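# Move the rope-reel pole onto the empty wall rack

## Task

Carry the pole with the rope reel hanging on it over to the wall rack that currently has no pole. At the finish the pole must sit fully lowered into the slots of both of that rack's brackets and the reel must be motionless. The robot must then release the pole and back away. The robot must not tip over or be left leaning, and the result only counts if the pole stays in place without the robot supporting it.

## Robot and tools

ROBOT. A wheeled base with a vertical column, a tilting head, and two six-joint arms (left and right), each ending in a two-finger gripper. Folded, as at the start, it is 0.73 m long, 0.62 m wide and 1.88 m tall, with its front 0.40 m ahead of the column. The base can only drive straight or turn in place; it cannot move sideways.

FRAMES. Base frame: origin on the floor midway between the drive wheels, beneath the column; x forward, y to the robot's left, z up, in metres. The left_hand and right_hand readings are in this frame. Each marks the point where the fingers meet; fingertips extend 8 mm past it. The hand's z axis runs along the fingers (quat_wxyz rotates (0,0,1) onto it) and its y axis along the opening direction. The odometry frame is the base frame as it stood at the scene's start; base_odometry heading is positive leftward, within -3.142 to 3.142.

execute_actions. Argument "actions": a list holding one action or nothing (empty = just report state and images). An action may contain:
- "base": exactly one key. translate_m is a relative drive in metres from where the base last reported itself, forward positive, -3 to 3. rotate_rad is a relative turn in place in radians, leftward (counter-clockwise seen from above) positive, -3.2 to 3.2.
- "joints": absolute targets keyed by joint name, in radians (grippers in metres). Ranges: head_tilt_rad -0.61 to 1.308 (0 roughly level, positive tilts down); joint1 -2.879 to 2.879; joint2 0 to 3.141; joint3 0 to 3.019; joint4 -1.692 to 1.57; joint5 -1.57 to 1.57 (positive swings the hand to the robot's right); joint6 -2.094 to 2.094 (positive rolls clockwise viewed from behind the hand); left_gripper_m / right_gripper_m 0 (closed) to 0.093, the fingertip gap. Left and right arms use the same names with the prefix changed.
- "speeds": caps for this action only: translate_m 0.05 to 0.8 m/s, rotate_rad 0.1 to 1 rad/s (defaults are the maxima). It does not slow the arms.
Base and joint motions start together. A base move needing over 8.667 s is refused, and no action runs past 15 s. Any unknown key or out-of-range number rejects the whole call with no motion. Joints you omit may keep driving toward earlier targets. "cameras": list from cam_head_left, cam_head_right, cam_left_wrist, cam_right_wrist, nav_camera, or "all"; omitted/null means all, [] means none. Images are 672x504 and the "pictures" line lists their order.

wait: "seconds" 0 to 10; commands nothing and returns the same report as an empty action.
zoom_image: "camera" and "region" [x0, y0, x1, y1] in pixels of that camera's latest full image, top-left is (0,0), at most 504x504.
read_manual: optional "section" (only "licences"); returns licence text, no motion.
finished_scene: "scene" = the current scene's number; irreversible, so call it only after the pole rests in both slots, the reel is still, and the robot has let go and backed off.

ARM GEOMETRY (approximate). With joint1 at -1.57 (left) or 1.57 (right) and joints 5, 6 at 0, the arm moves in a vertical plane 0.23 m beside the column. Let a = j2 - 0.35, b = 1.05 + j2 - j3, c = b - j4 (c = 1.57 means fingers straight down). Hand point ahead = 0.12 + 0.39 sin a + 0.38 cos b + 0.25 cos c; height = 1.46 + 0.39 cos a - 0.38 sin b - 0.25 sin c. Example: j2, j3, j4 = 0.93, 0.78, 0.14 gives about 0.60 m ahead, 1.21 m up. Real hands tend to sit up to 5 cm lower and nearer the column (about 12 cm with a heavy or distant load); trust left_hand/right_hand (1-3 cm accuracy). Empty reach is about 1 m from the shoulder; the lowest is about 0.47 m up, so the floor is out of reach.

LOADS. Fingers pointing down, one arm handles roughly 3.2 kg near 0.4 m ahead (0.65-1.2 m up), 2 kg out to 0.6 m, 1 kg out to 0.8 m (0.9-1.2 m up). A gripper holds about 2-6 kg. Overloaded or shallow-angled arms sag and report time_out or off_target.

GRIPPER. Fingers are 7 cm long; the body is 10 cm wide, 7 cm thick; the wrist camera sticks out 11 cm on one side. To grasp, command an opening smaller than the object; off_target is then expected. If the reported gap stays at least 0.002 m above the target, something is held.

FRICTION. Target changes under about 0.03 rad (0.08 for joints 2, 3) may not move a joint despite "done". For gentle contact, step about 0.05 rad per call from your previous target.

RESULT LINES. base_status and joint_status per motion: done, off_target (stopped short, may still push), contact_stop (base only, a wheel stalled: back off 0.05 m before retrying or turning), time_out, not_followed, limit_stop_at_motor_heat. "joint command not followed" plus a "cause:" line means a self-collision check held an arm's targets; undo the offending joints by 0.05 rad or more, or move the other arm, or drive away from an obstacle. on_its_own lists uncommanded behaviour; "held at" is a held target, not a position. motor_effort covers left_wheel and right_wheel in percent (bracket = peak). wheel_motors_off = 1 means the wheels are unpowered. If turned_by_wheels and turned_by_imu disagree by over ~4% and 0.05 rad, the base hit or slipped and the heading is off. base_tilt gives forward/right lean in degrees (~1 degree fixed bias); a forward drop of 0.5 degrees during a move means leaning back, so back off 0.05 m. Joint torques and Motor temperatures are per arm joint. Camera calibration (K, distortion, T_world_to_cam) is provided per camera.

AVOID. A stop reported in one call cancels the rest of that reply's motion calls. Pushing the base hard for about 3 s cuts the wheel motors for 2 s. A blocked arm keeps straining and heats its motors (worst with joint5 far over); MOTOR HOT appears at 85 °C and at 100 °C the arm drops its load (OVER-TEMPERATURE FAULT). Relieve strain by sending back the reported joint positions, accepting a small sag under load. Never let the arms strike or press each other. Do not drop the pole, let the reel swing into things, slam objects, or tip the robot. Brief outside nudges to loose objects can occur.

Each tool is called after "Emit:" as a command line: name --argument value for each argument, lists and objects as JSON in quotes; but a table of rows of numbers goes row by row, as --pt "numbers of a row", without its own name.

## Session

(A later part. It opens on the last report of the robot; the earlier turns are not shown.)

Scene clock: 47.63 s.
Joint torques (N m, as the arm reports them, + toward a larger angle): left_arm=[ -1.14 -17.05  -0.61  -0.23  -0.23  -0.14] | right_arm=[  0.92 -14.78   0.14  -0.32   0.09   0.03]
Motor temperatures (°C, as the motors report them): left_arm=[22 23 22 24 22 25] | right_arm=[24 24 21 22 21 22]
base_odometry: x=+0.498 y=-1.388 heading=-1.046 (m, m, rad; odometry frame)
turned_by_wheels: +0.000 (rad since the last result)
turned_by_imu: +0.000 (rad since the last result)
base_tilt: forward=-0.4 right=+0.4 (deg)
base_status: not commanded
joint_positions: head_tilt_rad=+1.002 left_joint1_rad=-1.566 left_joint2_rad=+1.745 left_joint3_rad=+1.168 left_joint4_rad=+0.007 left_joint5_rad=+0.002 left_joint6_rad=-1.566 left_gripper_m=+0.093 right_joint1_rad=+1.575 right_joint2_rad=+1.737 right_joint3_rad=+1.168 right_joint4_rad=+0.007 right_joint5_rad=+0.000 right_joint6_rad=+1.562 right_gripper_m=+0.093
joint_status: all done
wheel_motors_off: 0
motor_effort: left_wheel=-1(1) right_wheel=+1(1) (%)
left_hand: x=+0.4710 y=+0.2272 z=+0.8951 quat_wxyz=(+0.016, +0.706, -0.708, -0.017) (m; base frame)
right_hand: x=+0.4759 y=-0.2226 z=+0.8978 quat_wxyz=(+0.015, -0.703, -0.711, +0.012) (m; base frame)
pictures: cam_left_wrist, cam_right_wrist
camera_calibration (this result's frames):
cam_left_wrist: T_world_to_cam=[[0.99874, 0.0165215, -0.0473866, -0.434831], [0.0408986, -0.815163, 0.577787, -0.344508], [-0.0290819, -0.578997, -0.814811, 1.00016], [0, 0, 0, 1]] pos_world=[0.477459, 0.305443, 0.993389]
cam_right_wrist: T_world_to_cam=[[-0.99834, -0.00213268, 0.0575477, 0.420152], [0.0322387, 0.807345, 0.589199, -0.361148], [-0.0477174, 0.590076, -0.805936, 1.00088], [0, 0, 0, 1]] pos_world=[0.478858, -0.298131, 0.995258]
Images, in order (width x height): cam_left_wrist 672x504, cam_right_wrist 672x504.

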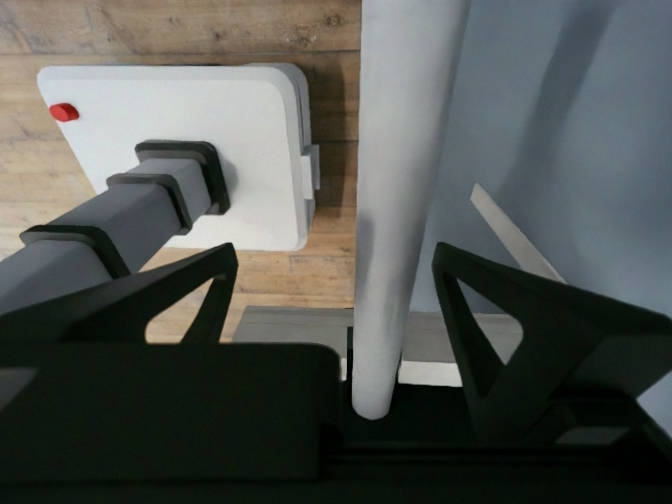

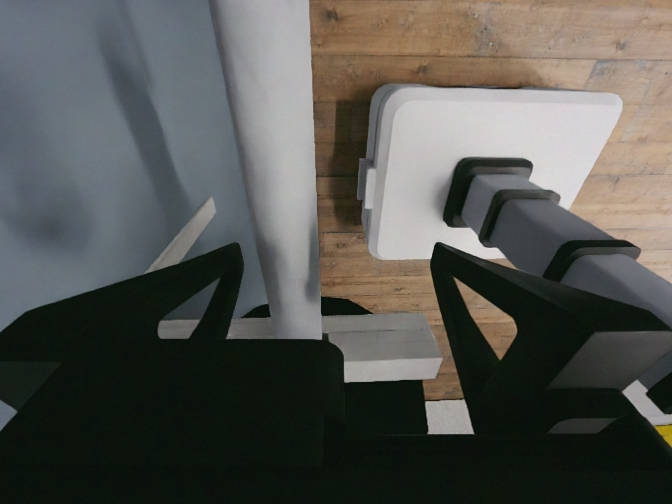

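Emit:
execute_actions --actions '[{"joints":{"left_joint2_rad":1.83,"left_joint3_rad":1.28,"right_joint2_rad":1.83,"right_joint3_rad":1.28}}]' --cameras '["cam_left_wrist","cam_right_wrist"]'

Scene clock: 54.37 s.
Joint torques (N m, as the arm reports them, + toward a larger angle): left_arm=[ -1.4  -16.52  -0.6   -0.17  -0.21  -0.14] | right_arm=[  1.15 -15.06   0.13  -0.24   0.08   0.02]
Motor temperatures (°C, as the motors report them): left_arm=[22 24 22 24 22 25] | right_arm=[24 24 21 22 21 22]
base_odometry: x=+0.498 y=-1.388 heading=-1.046 (m, m, rad; odometry frame)
turned_by_wheels: +0.000 (rad since the last result)
turned_by_imu: +0.001 (rad since the last result)
base_tilt: forward=-0.4 right=+0.4 (deg)
base_status: not commanded
joint_positions: head_tilt_rad=+1.002 left_joint1_rad=-1.566 left_joint2_rad=+1.823 left_joint3_rad=+1.283 left_joint4_rad=+0.007 left_joint5_rad=+0.002 left_joint6_rad=-1.566 left_gripper_m=+0.093 right_joint1_rad=+1.575 right_joint2_rad=+1.817 right_joint3_rad=+1.282 right_joint4_rad=+0.007 right_joint5_rad=+0.000 right_joint6_rad=+1.562 right_gripper_m=+0.093
joint_status: all done
wheel_motors_off: 0
motor_effort: left_wheel=-1(2) right_wheel=+1(1) (%)
left_hand: x=+0.4980 y=+0.2273 z=+0.8645 quat_wxyz=(+0.003, +0.706, -0.708, -0.004) (m; base frame)
right_hand: x=+0.5010 y=-0.2224 z=+0.8666 quat_wxyz=(+0.003, -0.703, -0.711, +0.000) (m; base frame)
pictures: cam_left_wrist, cam_right_wrist
camera_calibration (this result's frames):
cam_left_wrist: T_world_to_cam=[[0.999808, 0.0163876, -0.0107865, -0.495352], [0.0196067, -0.815212, 0.57883, -0.318096], [0.000692354, -0.57893, -0.815377, 0.961781], [0, 0, 0, 1]] pos_world=[0.500828, 0.305606, 0.962995]
cam_right_wrist: T_world_to_cam=[[-0.999701, -0.00201842, 0.024389, 0.476485], [0.0127638, 0.807302, 0.59, -0.334653], [-0.0208801, 0.590135, -0.807035, 0.964363], [0, 0, 0, 1]] pos_world=[0.50075, -0.297976, 0.964098]
Images, in order (width x height): cam_left_wrist 672x504, cam_right_wrist 672x504.

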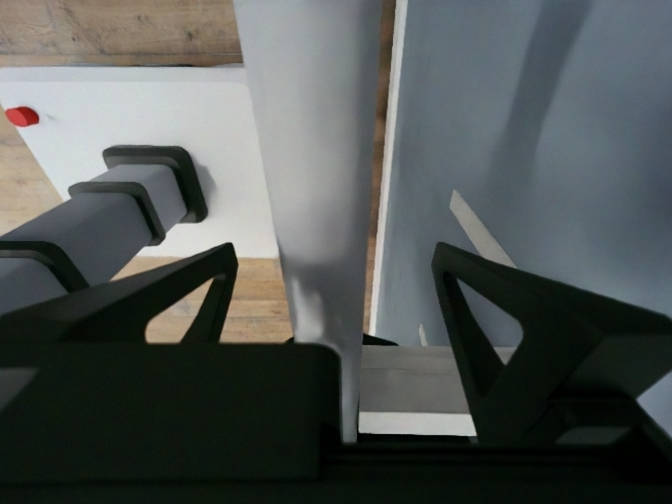

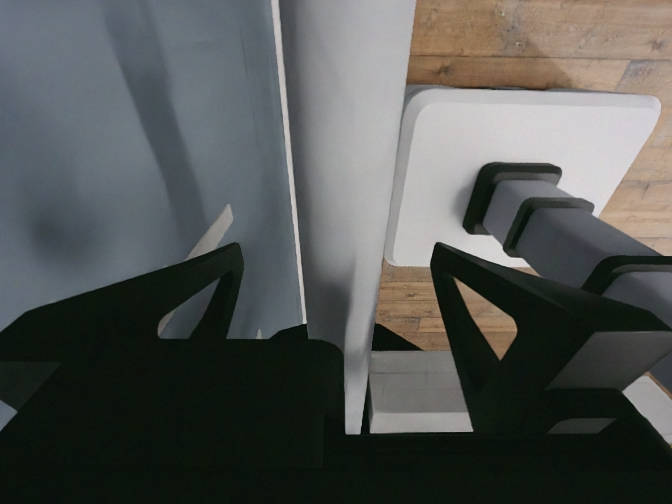

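Emit:
execute_actions --actions '[{"joints":{"left_gripper_m":0.0,"right_gripper_m":0.0}}]' --cameras '[]'

Emit:
execute_actions --actions '[{"joints":{"left_joint2_rad":1.7,"left_joint3_rad":1.2,"right_joint2_rad":1.7,"right_joint3_rad":1.2}}]' --cameras '[]'

Emit:
execute_actions --actions '[{"joints":{"left_joint2_rad":1.58,"left_joint3_rad":1.09,"right_joint2_rad":1.58,"right_joint3_rad":1.09}}]' --cameras '["cam_head_left"]'

Scene clock: 58.23 s.
Joint torques (N m, as the arm reports them, + toward a larger angle): left_arm=[ -1.31 -16.12  -0.08   0.13  -0.21   0.  ] | right_arm=[  1.05 -14.91   0.61  -0.24   0.08   0.  ]
Motor temperatures (°C, as the motors report them): left_arm=[22 24 22 24 22 25] | right_arm=[24 24 21 22 21 22]
base_odometry: x=+0.498 y=-1.388 heading=-1.046 (m, m, rad; odometry frame)
turned_by_wheels: +0.000 (rad since the last result)
turned_by_imu: +0.001 (rad since the last result)
base_tilt: forward=-0.3 right=+0.4 (deg)
base_status: not commanded
joint_positions: head_tilt_rad=+1.002 left_joint1_rad=-1.566 left_joint2_rad=+1.824 left_joint3_rad=+1.277 left_joint4_rad=+0.001 left_joint5_rad=+0.002 left_joint6_rad=-1.582 left_gripper_m=+0.027 right_joint1_rad=+1.575 right_joint2_rad=+1.818 right_joint3_rad=+1.277 right_joint4_rad=+0.003 right_joint5_rad=+0.000 right_joint6_rad=+1.565 right_gripper_m=+0.027
joint_status: left_gripper_m off_target (ended at +0.027, target +0.000); right_gripper_m off_target (ended at +0.027, target +0.000)
wheel_motors_off: 0
motor_effort: left_wheel=+0(1) right_wheel=+2(3) (%)
left_hand: x=+0.4922 y=+0.2273 z=+0.8642 quat_wxyz=(+0.007, +0.712, -0.702, -0.009) (m; base frame)
right_hand: x=+0.4967 y=-0.2225 z=+0.8664 quat_wxyz=(+0.006, -0.704, -0.710, +0.004) (m; base frame)
pictures: none
No camera images: the call's "cameras" was empty. Leave "cameras" out to get every camera's image.

Scene clock: 59.10 s.
Joint torques (N m, as the arm reports them, + toward a larger angle): left_arm=[ -1.27 -20.09  -0.72  -0.05  -0.17  -0.01] | right_arm=[  1.05 -19.36   0.04  -0.36   0.15  -0.03]
Motor temperatures (°C, as the motors report them): left_arm=[22 24 22 24 22 25] | right_arm=[24 24 21 22 21 22]
base_odometry: x=+0.498 y=-1.388 heading=-1.046 (m, m, rad; odometry frame)
turned_by_wheels: +0.000 (rad since the last result)
turned_by_imu: +0.000 (rad since the last result)
base_tilt: forward=-0.4 right=+0.4 (deg)
base_status: not commanded
joint_positions: head_tilt_rad=+1.002 left_joint1_rad=-1.566 left_joint2_rad=+1.742 left_joint3_rad=+1.203 left_joint4_rad=+0.007 left_joint5_rad=+0.000 left_joint6_rad=-1.580 left_gripper_m=+0.027 right_joint1_rad=+1.575 right_joint2_rad=+1.740 right_joint3_rad=+1.205 right_joint4_rad=+0.011 right_joint5_rad=-0.002 right_joint6_rad=+1.568 right_gripper_m=+0.027
joint_status: all done
wheel_motors_off: 0
motor_effort: left_wheel=-1(2) right_wheel=+0(2) (%)
left_hand: x=+0.4951 y=+0.2275 z=+0.8955 quat_wxyz=(+0.001, +0.711, -0.703, -0.004) (m; base frame)
right_hand: x=+0.4978 y=-0.2223 z=+0.8960 quat_wxyz=(+0.002, -0.705, -0.709, -0.002) (m; base frame)
pictures: none
No camera images: the call's "cameras" was empty. Leave "cameras" out to get every camera's image.

Scene clock: 59.97 s.
Joint torques (N m, as the arm reports them, + toward a larger angle): left_arm=[ -1.13 -19.89  -0.51  -0.01  -0.16  -0.01] | right_arm=[  1.12 -18.97   0.01  -0.04   0.18  -0.03]
Motor temperatures (°C, as the motors report them): left_arm=[22 24 22 24 22 25] | right_arm=[24 24 21 22 21 22]
base_odometry: x=+0.498 y=-1.388 heading=-1.046 (m, m, rad; odometry frame)
turned_by_wheels: +0.000 (rad since the last result)
turned_by_imu: +0.000 (rad since the last result)
base_tilt: forward=-0.4 right=+0.3 (deg)
base_status: not commanded
joint_positions: head_tilt_rad=+1.002 left_joint1_rad=-1.566 left_joint2_rad=+1.626 left_joint3_rad=+1.091 left_joint4_rad=+0.002 left_joint5_rad=+0.000 left_joint6_rad=-1.580 left_gripper_m=+0.027 right_joint1_rad=+1.575 right_joint2_rad=+1.626 right_joint3_rad=+1.094 right_joint4_rad=+0.005 right_joint5_rad=-0.003 right_joint6_rad=+1.568 right_gripper_m=+0.027
joint_status: all done
wheel_motors_off: 0
motor_effort: left_wheel=-1(2) right_wheel=+0(2) (%)
left_hand: x=+0.4858 y=+0.2273 z=+0.9387 quat_wxyz=(+0.002, +0.711, -0.703, -0.005) (m; base frame)
right_hand: x=+0.4883 y=-0.2223 z=+0.9388 quat_wxyz=(+0.004, -0.705, -0.709, -0.001) (m; base frame)
pictures: cam_head_left
camera_calibration (this result's frames):
cam_head_left: T_world_to_cam=[[0.0222054, -0.999449, -0.02467, 0.0667961], [-0.808015, -0.00340982, -0.589152, 0.934999], [0.588743, 0.033016, -0.807646, 1.13843], [0, 0, 0, 1]] pos_world=[0.083769, 0.0323611, 1.47195]
Images, in order (width x height): cam_head_left 672x504.

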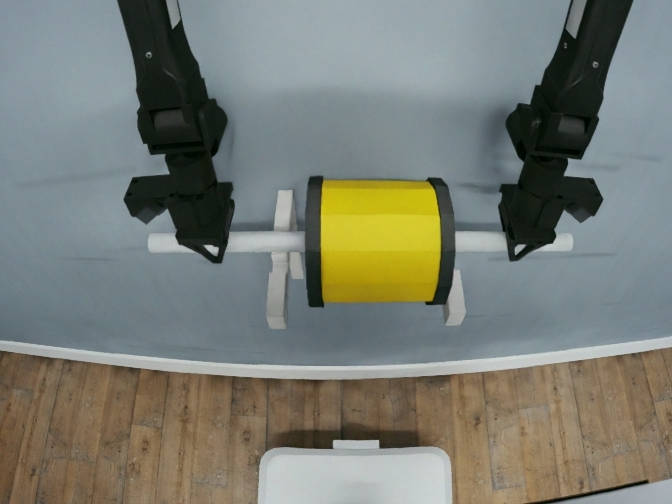

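Emit:
execute_actions --actions '[{"base":{"translate_m":-1.53},"speeds":{"translate_m":0.4}}]' --cameras '[]'

Emit:
execute_actions --actions '[{"base":{"rotate_rad":-1.57},"speeds":{"rotate_rad":0.4},"joints":{"head_tilt_rad":0.7}}]' --cameras '[]'

Emit:
execute_actions --actions '[{"base":{"translate_m":0.75},"speeds":{"translate_m":0.4}}]' --cameras '["cam_head_left","cam_head_right"]'

Scene clock: 70.10 s.
Joint torques (N m, as the arm reports them, + toward a larger angle): left_arm=[ -1.21 -19.63  -0.07  -0.03  -0.15  -0.02] | right_arm=[  1.01 -19.26   0.54  -0.09   0.19  -0.03]
Motor temperatures (°C, as the motors report them): left_arm=[22 24 22 24 22 25] | right_arm=[24 25 21 22 21 22]
base_odometry: x=-0.268 y=-0.063 heading=-1.048 (m, m, rad; odometry frame)
turned_by_wheels: -0.002 (rad since the last result)
turned_by_imu: +0.006 (rad since the last result)
base_tilt: forward=-0.3 right=+0.4 (deg)
base_status: done
joint_positions: head_tilt_rad=+1.002 left_joint1_rad=-1.566 left_joint2_rad=+1.625 left_joint3_rad=+1.087 left_joint4_rad=+0.002 left_joint5_rad=+0.000 left_joint6_rad=-1.580 left_gripper_m=+0.027 right_joint1_rad=+1.575 right_joint2_rad=+1.625 right_joint3_rad=+1.089 right_joint4_rad=+0.005 right_joint5_rad=-0.003 right_joint6_rad=+1.569 right_gripper_m=+0.027
joint_status: not commanded
wheel_motors_off: 0
motor_effort: left_wheel=-2(41) right_wheel=+2(61) (%)
left_hand: x=+0.4833 y=+0.2273 z=+0.9390 quat_wxyz=(+0.003, +0.711, -0.703, -0.006) (m; base frame)
right_hand: x=+0.4858 y=-0.2223 z=+0.9392 quat_wxyz=(+0.005, -0.706, -0.709, +0.000) (m; base frame)
pictures: none
No camera images: the call's "cameras" was empty. Leave "cameras" out to get every camera's image.

Scene clock: 74.97 s.
Joint torques (N m, as the arm reports them, + toward a larger angle): left_arm=[ -0.77 -19.58  -0.08   0.03  -0.07  -0.01] | right_arm=[  1.62 -19.14   0.39  -0.04   0.26  -0.04]
Motor temperatures (°C, as the motors report them): left_arm=[22 24 22 24 22 25] | right_arm=[24 25 21 22 21 22]
base_odometry: x=-0.268 y=-0.063 heading=-2.618 (m, m, rad; odometry frame)
turned_by_wheels: -1.569 (rad since the last result)
turned_by_imu: -1.560 (rad since the last result)
base_tilt: forward=-0.4 right=+0.3 (deg)
base_status: done
joint_positions: head_tilt_rad=+0.717 left_joint1_rad=-1.570 left_joint2_rad=+1.625 left_joint3_rad=+1.087 left_joint4_rad=+0.002 left_joint5_rad=-0.002 left_joint6_rad=-1.579 left_gripper_m=+0.027 right_joint1_rad=+1.571 right_joint2_rad=+1.625 right_joint3_rad=+1.089 right_joint4_rad=+0.005 right_joint5_rad=-0.004 right_joint6_rad=+1.569 right_gripper_m=+0.027
joint_status: all done
wheel_motors_off: 0
motor_effort: left_wheel=+2(50) right_wheel=-4(46) (%)
left_hand: x=+0.4833 y=+0.2252 z=+0.9390 quat_wxyz=(+0.004, +0.710, -0.704, -0.006) (m; base frame)
right_hand: x=+0.4858 y=-0.2243 z=+0.9392 quat_wxyz=(+0.004, -0.706, -0.708, +0.001) (m; base frame)
pictures: none
No camera images: the call's "cameras" was empty. Leave "cameras" out to get every camera's image.

Scene clock: 78.07 s.
Joint torques (N m, as the arm reports them, + toward a larger angle): left_arm=[ -1.02 -19.64  -0.62   0.    -0.06  -0.01] | right_arm=[  1.27 -18.87  -0.12  -0.19   0.24  -0.04]
Motor temperatures (°C, as the motors report them): left_arm=[22 24 22 24 22 25] | right_arm=[24 25 21 22 22 22]
base_odometry: x=-0.918 y=-0.439 heading=-2.618 (m, m, rad; odometry frame)
turned_by_wheels: +0.000 (rad since the last result)
turned_by_imu: -0.002 (rad since the last result)
base_tilt: forward=-0.4 right=+0.4 (deg)
base_status: done
joint_positions: head_tilt_rad=+0.716 left_joint1_rad=-1.570 left_joint2_rad=+1.625 left_joint3_rad=+1.094 left_joint4_rad=+0.002 left_joint5_rad=-0.002 left_joint6_rad=-1.579 left_gripper_m=+0.027 right_joint1_rad=+1.571 right_joint2_rad=+1.624 right_joint3_rad=+1.094 right_joint4_rad=+0.005 right_joint5_rad=-0.004 right_joint6_rad=+1.569 right_gripper_m=+0.027
joint_status: not commanded
wheel_motors_off: 0
motor_effort: left_wheel=-1(57) right_wheel=+1(69) (%)
left_hand: x=+0.4879 y=+0.2252 z=+0.9391 quat_wxyz=(+0.001, +0.710, -0.704, -0.003) (m; base frame)
right_hand: x=+0.4893 y=-0.2243 z=+0.9393 quat_wxyz=(+0.002, -0.706, -0.708, -0.001) (m; base frame)
pictures: cam_head_left, cam_head_right
camera_calibration (this result's frames):
cam_head_left: T_world_to_cam=[[0.0282554, -0.999449, -0.0174161, 0.0553227], [-0.609342, -0.00340982, -0.7929, 1.23884], [0.792404, 0.033016, -0.609103, 0.822488], [0, 0, 0, 1]] pos_world=[0.10157, 0.0323611, 1.48422]
cam_head_right: T_world_to_cam=[[0.0122745, -0.999746, -0.0189019, -0.0022107], [-0.599622, 0.00776807, -0.800246, 1.25004], [0.800189, 0.0211566, -0.599374, 0.805741], [0, 0, 0, 1]] pos_world=[0.104832, -0.0289673, 1.48324]
Images, in order (width x height): cam_head_left 672x504, cam_head_right 672x504.

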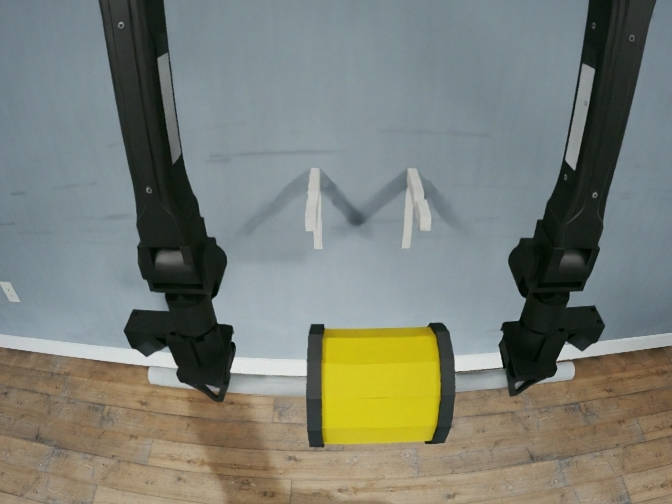

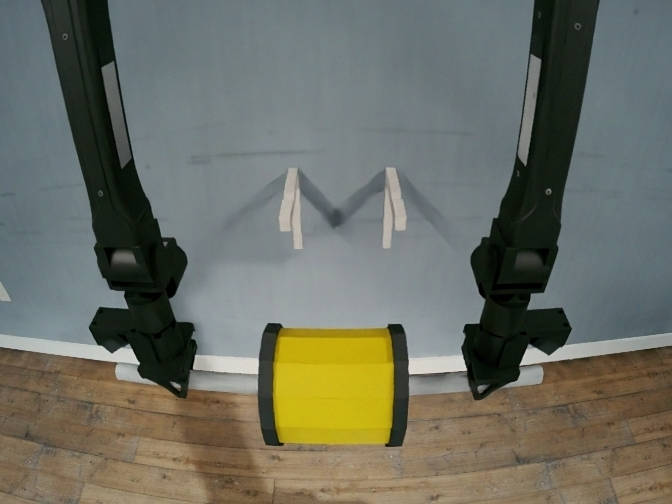

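Nearly the same view as before, shifted favourably.

Emit:
execute_actions --actions '[{"base":{"translate_m":0.56},"speeds":{"translate_m":0.25},"joints":{"head_tilt_rad":1.0,"left_joint2_rad":1.52,"left_joint3_rad":1.04,"right_joint2_rad":1.52,"right_joint3_rad":1.04}}]'

Scene clock: 83.20 s.
Joint torques (N m, as the arm reports them, + toward a larger angle): left_arm=[ -1.18 -19.63  -0.66   0.08  -0.09  -0.01] | right_arm=[  1.27 -19.22   0.11   0.     0.24  -0.05]
Motor temperatures (°C, as the motors report them): left_arm=[22 25 22 24 22 25] | right_arm=[24 25 21 22 22 22]
base_odometry: x=-1.403 y=-0.718 heading=-2.618 (m, m, rad; odometry frame)
turned_by_wheels: +0.000 (rad since the last result)
turned_by_imu: -0.001 (rad since the last result)
base_tilt: forward=-0.4 right=+0.3 (deg)
base_status: done
joint_positions: head_tilt_rad=+1.000 left_joint1_rad=-1.570 left_joint2_rad=+1.569 left_joint3_rad=+1.045 left_joint4_rad=-0.001 left_joint5_rad=-0.002 left_joint6_rad=-1.579 left_gripper_m=+0.027 right_joint1_rad=+1.571 right_joint2_rad=+1.568 right_joint3_rad=+1.045 right_joint4_rad=+0.002 right_joint5_rad=-0.004 right_joint6_rad=+1.569 right_gripper_m=+0.027
joint_status: all done
wheel_motors_off: 0
motor_effort: left_wheel=-1(36) right_wheel=+1(48) (%)
left_hand: x=+0.4850 y=+0.2252 z=+0.9595 quat_wxyz=(+0.000, +0.710, -0.704, -0.001) (m; base frame)
right_hand: x=+0.4862 y=-0.2243 z=+0.9598 quat_wxyz=(+0.001, -0.706, -0.708, -0.003) (m; base frame)
pictures: cam_head_left, cam_head_right, cam_left_wrist, cam_right_wrist, nav_camera
camera_calibration (this result's frames):
cam_head_left: T_world_to_cam=[[0.0222431, -0.999449, -0.0246359, 0.0667419], [-0.807113, -0.00340982, -0.590388, 0.936857], [0.589978, 0.033016, -0.806744, 1.13698], [0, 0, 0, 1]] pos_world=[0.0838731, 0.0323611, 1.472]
cam_head_right: T_world_to_cam=[[0.00648617, -0.999746, -0.0215841, 0.00220936], [-0.79984, 0.00776807, -0.600163, 0.951921], [0.600178, 0.0211566, -0.799586, 1.12407], [0, 0, 0, 1]] pos_world=[0.0867287, -0.0289673, 1.47015]
cam_left_wrist: T_world_to_cam=[[0.999621, 0.0274119, -0.0023592, -0.491761], [0.0237232, -0.815318, 0.578527, -0.376286], [0.013935, -0.578364, -0.81566, 1.03178], [0, 0, 0, 1]] pos_world=[0.486124, 0.30343, 1.05811]
cam_right_wrist: T_world_to_cam=[[-0.999827, 0.00618155, 0.0175586, 0.467802], [0.0153625, 0.806689, 0.590776, -0.39007], [-0.0105124, 0.590944, -0.806644, 1.03512], [0, 0, 0, 1]] pos_world=[0.484595, -0.299927, 1.05721]
Images, in order (width x height): cam_head_left 672x504, cam_head_right 672x504, cam_left_wrist 672x504, cam_right_wrist 672x504, nav_camera 672x504.

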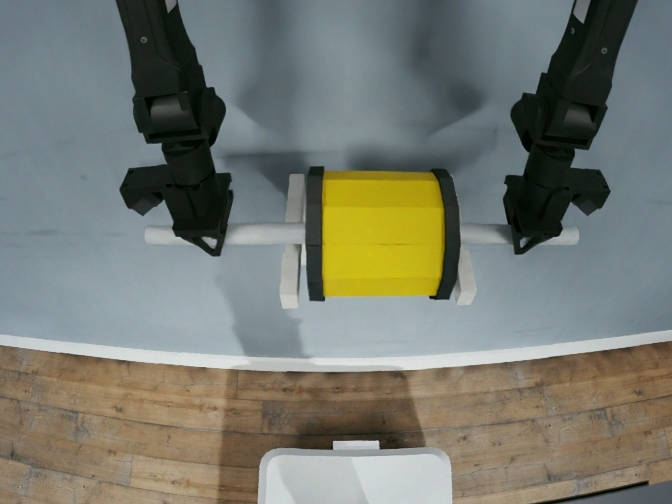

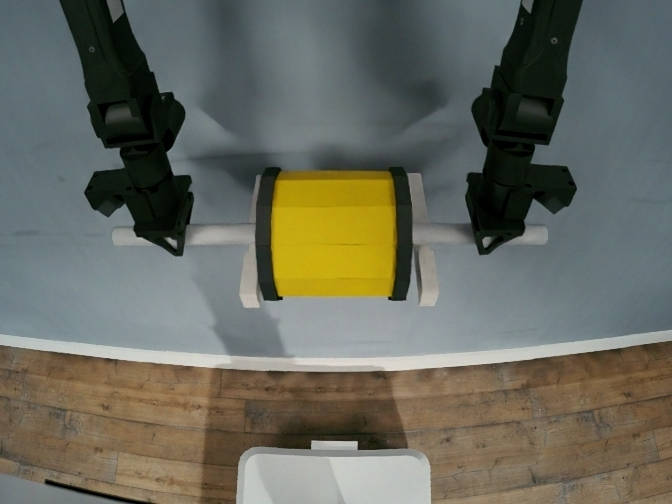

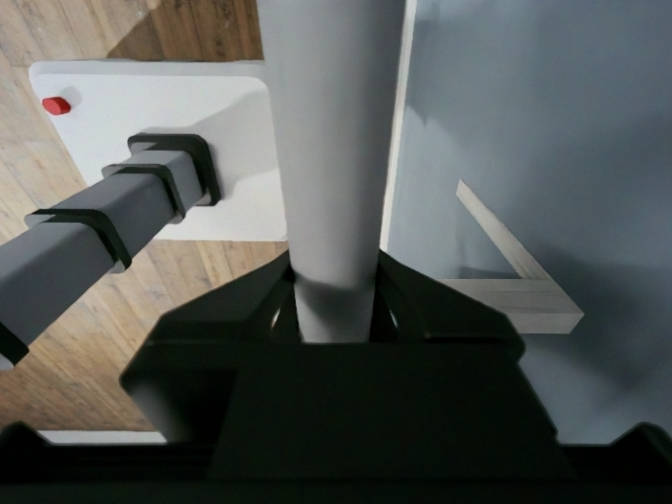

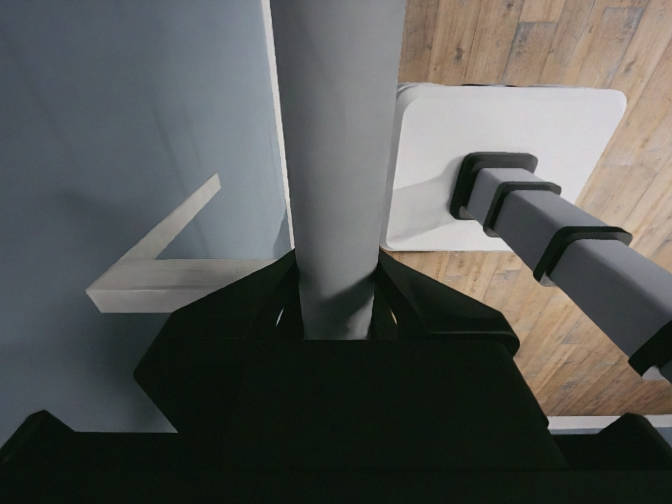

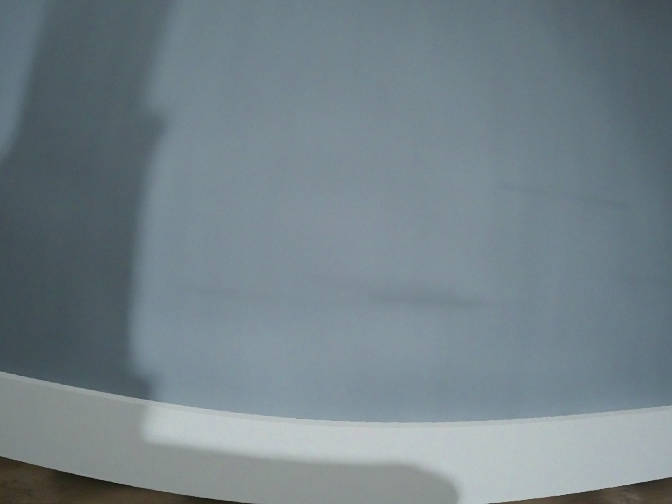

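Emit:
execute_actions --actions '[{"base":{"rotate_rad":0.015},"speeds":{"rotate_rad":0.1}}]' --cameras '[]'

Emit:
execute_actions --actions '[{"base":{"translate_m":0.03},"speeds":{"translate_m":0.1},"joints":{"left_joint2_rad":1.64,"left_joint3_rad":1.13,"right_joint2_rad":1.64,"right_joint3_rad":1.13}}]' --cameras '["cam_head_left","cam_head_right"]'

Scene clock: 87.07 s.
Joint torques (N m, as the arm reports them, + toward a larger angle): left_arm=[ -1.15 -20.03  -0.57   0.15  -0.07  -0.02] | right_arm=[  1.44 -18.89  -0.04   0.04   0.24  -0.04]
Motor temperatures (°C, as the motors report them): left_arm=[22 25 22 24 22 25] | right_arm=[24 25 21 22 22 22]
base_odometry: x=-1.403 y=-0.718 heading=-2.605 (m, m, rad; odometry frame)
turned_by_wheels: +0.014 (rad since the last result)
turned_by_imu: +0.015 (rad since the last result)
base_tilt: forward=-0.4 right=+0.4 (deg)
base_status: done
joint_positions: head_tilt_rad=+1.000 left_joint1_rad=-1.568 left_joint2_rad=+1.569 left_joint3_rad=+1.045 left_joint4_rad=-0.001 left_joint5_rad=-0.002 left_joint6_rad=-1.579 left_gripper_m=+0.027 right_joint1_rad=+1.574 right_joint2_rad=+1.568 right_joint3_rad=+1.045 right_joint4_rad=+0.002 right_joint5_rad=-0.004 right_joint6_rad=+1.569 right_gripper_m=+0.027
joint_status: not commanded
wheel_motors_off: 0
motor_effort: left_wheel=-1(38) right_wheel=+0(44) (%)
left_hand: x=+0.4850 y=+0.2267 z=+0.9595 quat_wxyz=(-0.001, +0.710, -0.704, -0.002) (m; base frame)
right_hand: x=+0.4862 y=-0.2229 z=+0.9598 quat_wxyz=(+0.002, -0.706, -0.708, -0.003) (m; base frame)
pictures: none
No camera images: the call's "cameras" was empty. Leave "cameras" out to get every camera's image.

Scene clock: 88.03 s.
Joint torques (N m, as the arm reports them, + toward a larger angle): left_arm=[ -1.06 -18.52  -0.79   0.08  -0.07  -0.02] | right_arm=[  0.42 -17.7    0.05   0.05   0.16  -0.05]
Motor temperatures (°C, as the motors report them): left_arm=[22 25 22 24 22 25] | right_arm=[24 25 21 22 22 22]
base_odometry: x=-1.429 y=-0.734 heading=-2.603 (m, m, rad; odometry frame)
turned_by_wheels: +0.001 (rad since the last result)
turned_by_imu: +0.002 (rad since the last result)
base_tilt: forward=-0.4 right=+0.3 (deg)
base_status: done
joint_positions: head_tilt_rad=+1.001 left_joint1_rad=-1.568 left_joint2_rad=+1.668 left_joint3_rad=+1.135 left_joint4_rad=+0.000 left_joint5_rad=-0.002 left_joint6_rad=-1.579 left_gripper_m=+0.027 right_joint1_rad=+1.574 right_joint2_rad=+1.664 right_joint3_rad=+1.134 right_joint4_rad=+0.002 right_joint5_rad=-0.002 right_joint6_rad=+1.569 right_gripper_m=+0.027
joint_status: all done
wheel_motors_off: 0
motor_effort: left_wheel=+1(50) right_wheel=-1(68) (%)
left_hand: x=+0.4904 y=+0.2267 z=+0.9231 quat_wxyz=(+0.002, +0.710, -0.704, -0.005) (m; base frame)
right_hand: x=+0.4928 y=-0.2231 z=+0.9246 quat_wxyz=(+0.003, -0.706, -0.708, +0.000) (m; base frame)
pictures: cam_head_left, cam_head_right
camera_calibration (this result's frames):
cam_head_left: T_world_to_cam=[[0.0222253, -0.999449, -0.024652, 0.0667675], [-0.807539, -0.00340982, -0.589804, 0.935979], [0.589395, 0.033016, -0.80717, 1.13766], [0, 0, 0, 1]] pos_world=[0.0838239, 0.0323611, 1.47198]
cam_head_right: T_world_to_cam=[[0.00647056, -0.999746, -0.0215888, 0.00221736], [-0.800274, 0.00776807, -0.599585, 0.951052], [0.5996, 0.0211566, -0.80002, 1.12477], [0, 0, 0, 1]] pos_world=[0.0866782, -0.0289673, 1.47012]
Images, in order (width x height): cam_head_left 672x504, cam_head_right 672x504.

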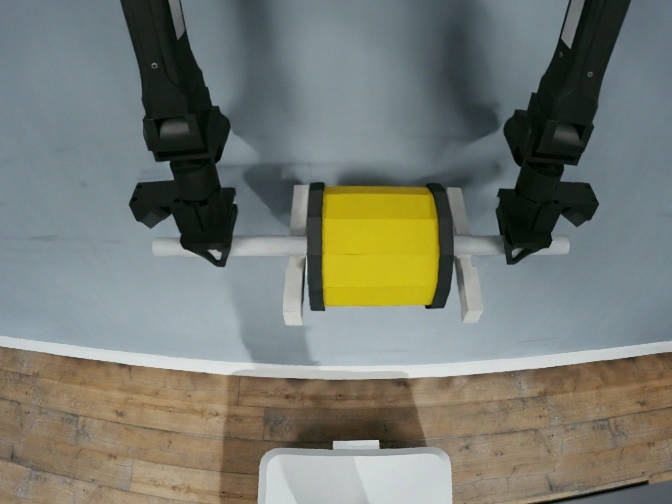

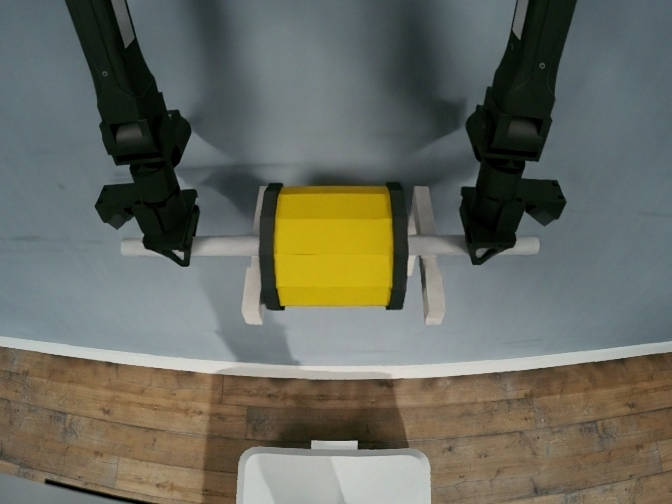

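Emit:
execute_actions --actions '[{"joints":{"left_joint2_rad":1.71,"left_joint3_rad":1.2,"right_joint2_rad":1.71,"right_joint3_rad":1.2}}]' --cameras '[]'

Emit:
execute_actions --actions '[{"joints":{"left_joint2_rad":1.79,"left_joint3_rad":1.26,"right_joint2_rad":1.79,"right_joint3_rad":1.26}}]' --cameras '["cam_head_left"]'

Emit:
zoom_image --camera "cam_head_left" --region '[230,170,530,350]'

Scene clock: 91.40 s.
Joint torques (N m, as the arm reports them, + toward a larger angle): left_arm=[ -1.17 -18.94  -0.52   0.05  -0.06   0.  ] | right_arm=[  1.07 -17.32   0.21   0.2    0.17  -0.04]
Motor temperatures (°C, as the motors report them): left_arm=[22 25 22 24 22 25] | right_arm=[24 25 21 22 22 22]
base_odometry: x=-1.429 y=-0.734 heading=-2.603 (m, m, rad; odometry frame)
turned_by_wheels: +0.000 (rad since the last result)
turned_by_imu: +0.001 (rad since the last result)
base_tilt: forward=-0.4 right=+0.4 (deg)
base_status: not commanded
joint_positions: head_tilt_rad=+1.001 left_joint1_rad=-1.568 left_joint2_rad=+1.740 left_joint3_rad=+1.202 left_joint4_rad=+0.000 left_joint5_rad=-0.002 left_joint6_rad=-1.579 left_gripper_m=+0.027 right_joint1_rad=+1.574 right_joint2_rad=+1.736 right_joint3_rad=+1.201 right_joint4_rad=+0.002 right_joint5_rad=-0.002 right_joint6_rad=+1.569 right_gripper_m=+0.027
joint_status: all done
wheel_motors_off: 0
motor_effort: left_wheel=+3(3) right_wheel=-3(4) (%)
left_hand: x=+0.4936 y=+0.2268 z=+0.8962 quat_wxyz=(+0.004, +0.710, -0.704, -0.007) (m; base frame)
right_hand: x=+0.4958 y=-0.2230 z=+0.8977 quat_wxyz=(+0.005, -0.706, -0.708, +0.001) (m; base frame)
pictures: none
No camera images: the call's "cameras" was empty. Leave "cameras" out to get every camera's image.

Scene clock: 92.23 s.
Joint torques (N m, as the arm reports them, + toward a larger angle): left_arm=[ -1.17 -17.22  -0.07   0.05  -0.07  -0.04] | right_arm=[  1.06 -15.32   0.84  -0.01   0.1   -0.1 ]
Motor temperatures (°C, as the motors report them): left_arm=[22 25 22 24 22 25] | right_arm=[24 25 21 22 22 22]
base_odometry: x=-1.429 y=-0.734 heading=-2.603 (m, m, rad; odometry frame)
turned_by_wheels: +0.000 (rad since the last result)
turned_by_imu: +0.000 (rad since the last result)
base_tilt: forward=-0.4 right=+0.4 (deg)
base_status: not commanded
joint_positions: head_tilt_rad=+1.001 left_joint1_rad=-1.568 left_joint2_rad=+1.796 left_joint3_rad=+1.257 left_joint4_rad=-0.001 left_joint5_rad=-0.002 left_joint6_rad=-1.577 left_gripper_m=+0.027 right_joint1_rad=+1.574 right_joint2_rad=+1.791 right_joint3_rad=+1.253 right_joint4_rad=-0.002 right_joint5_rad=-0.001 right_joint6_rad=+1.575 right_gripper_m=+0.027
joint_status: all done
wheel_motors_off: 0
motor_effort: left_wheel=+3(5) right_wheel=-4(8) (%)
left_hand: x=+0.4960 y=+0.2268 z=+0.8747 quat_wxyz=(+0.004, +0.710, -0.704, -0.007) (m; base frame)
right_hand: x=+0.4960 y=-0.2232 z=+0.8767 quat_wxyz=(+0.007, -0.708, -0.706, +0.005) (m; base frame)
pictures: cam_head_left
camera_calibration (this result's frames):
cam_head_left: T_world_to_cam=[[0.0222253, -0.999449, -0.024652, 0.0667675], [-0.807539, -0.00340982, -0.589804, 0.935979], [0.589395, 0.033016, -0.80717, 1.13766], [0, 0, 0, 1]] pos_world=[0.0838239, 0.0323611, 1.47198]
Images, in order (width x height): cam_head_left 672x504.

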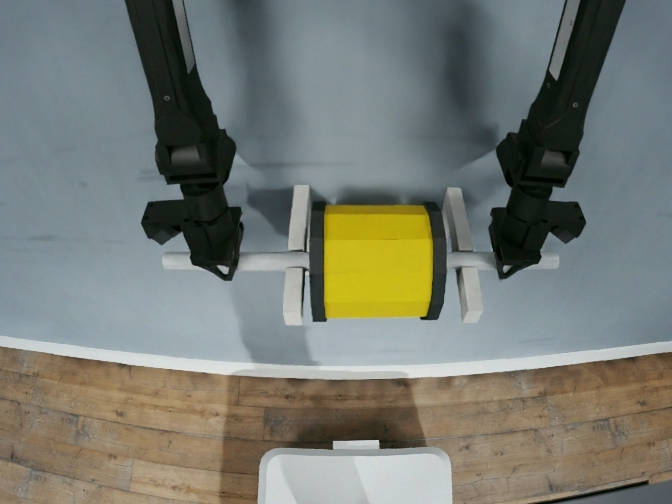

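Region (230, 170, 530, 350) of cam_head_left's 672x504 image, scaled by 1.680, with more detail than that image has; it fills the top 302 rows of this view, and the rest is white.

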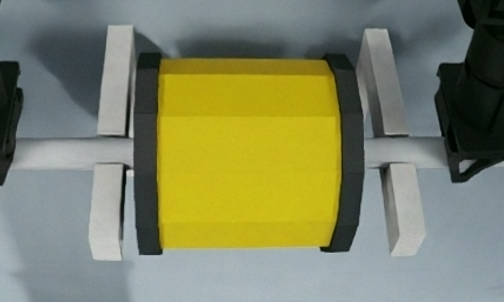

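Emit:
execute_actions --actions '[{"joints":{"left_gripper_m":0.093,"right_gripper_m":0.093}}]' --cameras '[]'

Emit:
execute_actions --actions '[{"joints":{"left_joint2_rad":1.69,"left_joint3_rad":1.17,"right_joint2_rad":1.69,"right_joint3_rad":1.17}}]' --cameras '[]'

Emit:
execute_actions --actions '[{"joints":{"left_joint2_rad":1.57,"left_joint3_rad":1.06,"right_joint2_rad":1.57,"right_joint3_rad":1.06}}]' --cameras '[]'

Emit:
execute_actions --actions '[{"base":{"translate_m":-0.6},"joints":{"head_tilt_rad":0.7}}]' --cameras '["cam_head_left"]'

Scene clock: 99.40 s.
Joint torques (N m, as the arm reports them, + toward a larger angle): left_arm=[ -1.2  -17.43  -0.14   0.06  -0.08  -0.04] | right_arm=[  0.8  -16.12   0.84   0.21   0.1   -0.11]
Motor temperatures (°C, as the motors report them): left_arm=[22 25 22 24 22 25] | right_arm=[24 25 21 22 22 22]
base_odometry: x=-1.429 y=-0.734 heading=-2.603 (m, m, rad; odometry frame)
turned_by_wheels: +0.000 (rad since the last result)
turned_by_imu: +0.002 (rad since the last result)
base_tilt: forward=-0.4 right=+0.4 (deg)
base_status: not commanded
joint_positions: head_tilt_rad=+1.001 left_joint1_rad=-1.568 left_joint2_rad=+1.796 left_joint3_rad=+1.257 left_joint4_rad=-0.001 left_joint5_rad=-0.002 left_joint6_rad=-1.577 left_gripper_m=+0.093 right_joint1_rad=+1.574 right_joint2_rad=+1.791 right_joint3_rad=+1.255 right_joint4_rad=-0.002 right_joint5_rad=-0.001 right_joint6_rad=+1.575 right_gripper_m=+0.093
joint_status: all done
wheel_motors_off: 0
motor_effort: left_wheel=+3(3) right_wheel=-4(4) (%)
left_hand: x=+0.4960 y=+0.2268 z=+0.8747 quat_wxyz=(+0.004, +0.710, -0.704, -0.007) (m; base frame)
right_hand: x=+0.4972 y=-0.2232 z=+0.8767 quat_wxyz=(+0.006, -0.708, -0.706, +0.004) (m; base frame)
pictures: none
No camera images: the call's "cameras" was empty. Leave "cameras" out to get every camera's image.

Scene clock: 100.27 s.
Joint torques (N m, as the arm reports them, + toward a larger angle): left_arm=[ -1.22 -16.51  -0.2    0.19  -0.08  -0.03] | right_arm=[  1.13 -18.18   0.35   0.17   0.1   -0.11]
Motor temperatures (°C, as the motors report them): left_arm=[22 25 22 24 22 25] | right_arm=[24 25 21 22 22 22]
base_odometry: x=-1.429 y=-0.734 heading=-2.603 (m, m, rad; odometry frame)
turned_by_wheels: +0.000 (rad since the last result)
turned_by_imu: +0.000 (rad since the last result)
base_tilt: forward=-0.4 right=+0.4 (deg)
base_status: not commanded
joint_positions: head_tilt_rad=+1.001 left_joint1_rad=-1.568 left_joint2_rad=+1.689 left_joint3_rad=+1.171 left_joint4_rad=-0.001 left_joint5_rad=-0.002 left_joint6_rad=-1.577 left_gripper_m=+0.093 right_joint1_rad=+1.574 right_joint2_rad=+1.698 right_joint3_rad=+1.170 right_joint4_rad=-0.002 right_joint5_rad=-0.001 right_joint6_rad=+1.575 right_gripper_m=+0.093
joint_status: all done
wheel_motors_off: 0
motor_effort: left_wheel=+3(3) right_wheel=-4(5) (%)
left_hand: x=+0.5018 y=+0.2267 z=+0.9152 quat_wxyz=(-0.003, +0.710, -0.704, +0.000) (m; base frame)
right_hand: x=+0.4963 y=-0.2233 z=+0.9119 quat_wxyz=(+0.003, -0.708, -0.706, +0.001) (m; base frame)
pictures: none
No camera images: the call's "cameras" was empty. Leave "cameras" out to get every camera's image.

Scene clock: 101.20 s.
Joint torques (N m, as the arm reports them, + toward a larger angle): left_arm=[ -1.42 -16.12  -0.07   0.15  -0.08  -0.03] | right_arm=[  1.07 -15.82   0.47   0.21   0.1   -0.11]
Motor temperatures (°C, as the motors report them): left_arm=[22 25 22 24 22 25] | right_arm=[24 25 21 22 22 22]
base_odometry: x=-1.429 y=-0.734 heading=-2.603 (m, m, rad; odometry frame)
turned_by_wheels: +0.000 (rad since the last result)
turned_by_imu: +0.000 (rad since the last result)
base_tilt: forward=-0.4 right=+0.4 (deg)
base_status: not commanded
joint_positions: head_tilt_rad=+1.001 left_joint1_rad=-1.568 left_joint2_rad=+1.569 left_joint3_rad=+1.061 left_joint4_rad=-0.001 left_joint5_rad=-0.002 left_joint6_rad=-1.577 left_gripper_m=+0.093 right_joint1_rad=+1.574 right_joint2_rad=+1.573 right_joint3_rad=+1.062 right_joint4_rad=-0.002 right_joint5_rad=-0.001 right_joint6_rad=+1.575 right_gripper_m=+0.093
joint_status: all done
wheel_motors_off: 0
motor_effort: left_wheel=+3(4) right_wheel=-4(5) (%)
left_hand: x=+0.4947 y=+0.2266 z=+0.9595 quat_wxyz=(-0.006, +0.710, -0.704, +0.004) (m; base frame)
right_hand: x=+0.4933 y=-0.2234 z=+0.9580 quat_wxyz=(-0.002, -0.708, -0.706, -0.005) (m; base frame)
pictures: none
No camera images: the call's "cameras" was empty. Leave "cameras" out to get every camera's image.

Scene clock: 103.97 s.
Joint torques (N m, as the arm reports them, + toward a larger angle): left_arm=[ -1.15 -16.22   0.21   0.14  -0.08  -0.02] | right_arm=[  1.08 -15.98   0.74   0.27   0.1   -0.11]
Motor temperatures (°C, as the motors report them): left_arm=[22 25 22 24 22 25] | right_arm=[24 25 21 22 22 22]
base_odometry: x=-0.914 y=-0.426 heading=-2.602 (m, m, rad; odometry frame)
turned_by_wheels: +0.001 (rad since the last result)
turned_by_imu: +0.004 (rad since the last result)
base_tilt: forward=-0.5 right=+0.4 (deg)
base_status: done
joint_positions: head_tilt_rad=+0.716 left_joint1_rad=-1.568 left_joint2_rad=+1.570 left_joint3_rad=+1.057 left_joint4_rad=-0.001 left_joint5_rad=-0.002 left_joint6_rad=-1.577 left_gripper_m=+0.093 right_joint1_rad=+1.574 right_joint2_rad=+1.574 right_joint3_rad=+1.058 right_joint4_rad=-0.002 right_joint5_rad=-0.001 right_joint6_rad=+1.575 right_gripper_m=+0.093
joint_status: all done
wheel_motors_off: 0
motor_effort: left_wheel=+0(54) right_wheel=-2(70) (%)
left_hand: x=+0.4924 y=+0.2266 z=+0.9592 quat_wxyz=(-0.005, +0.710, -0.704, +0.002) (m; base frame)
right_hand: x=+0.4907 y=-0.2235 z=+0.9579 quat_wxyz=(-0.001, -0.708, -0.706, -0.003) (m; base frame)
pictures: cam_head_left
camera_calibration (this result's frames):
cam_head_left: T_world_to_cam=[[0.0282539, -0.999449, -0.0174185, 0.0553264], [-0.609408, -0.00340982, -0.79285, 1.23876], [0.792353, 0.033016, -0.609168, 0.822591], [0, 0, 0, 1]] pos_world=[0.101566, 0.0323611, 1.48421]
Images, in order (width x height): cam_head_left 672x504.

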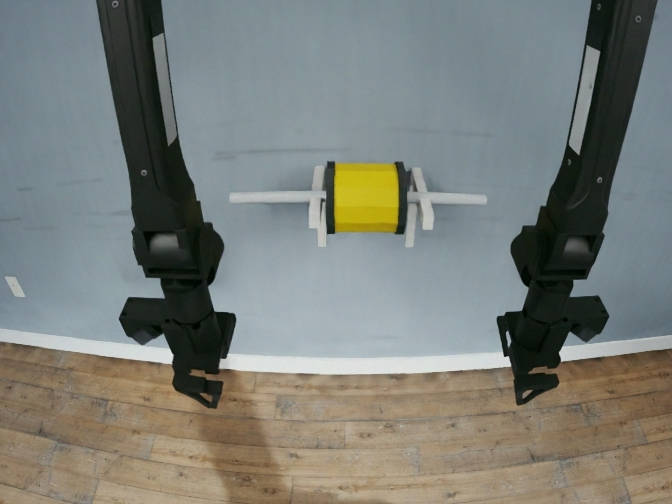

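Emit:
finished_scene --scene 1

The scene is finished: the task was done.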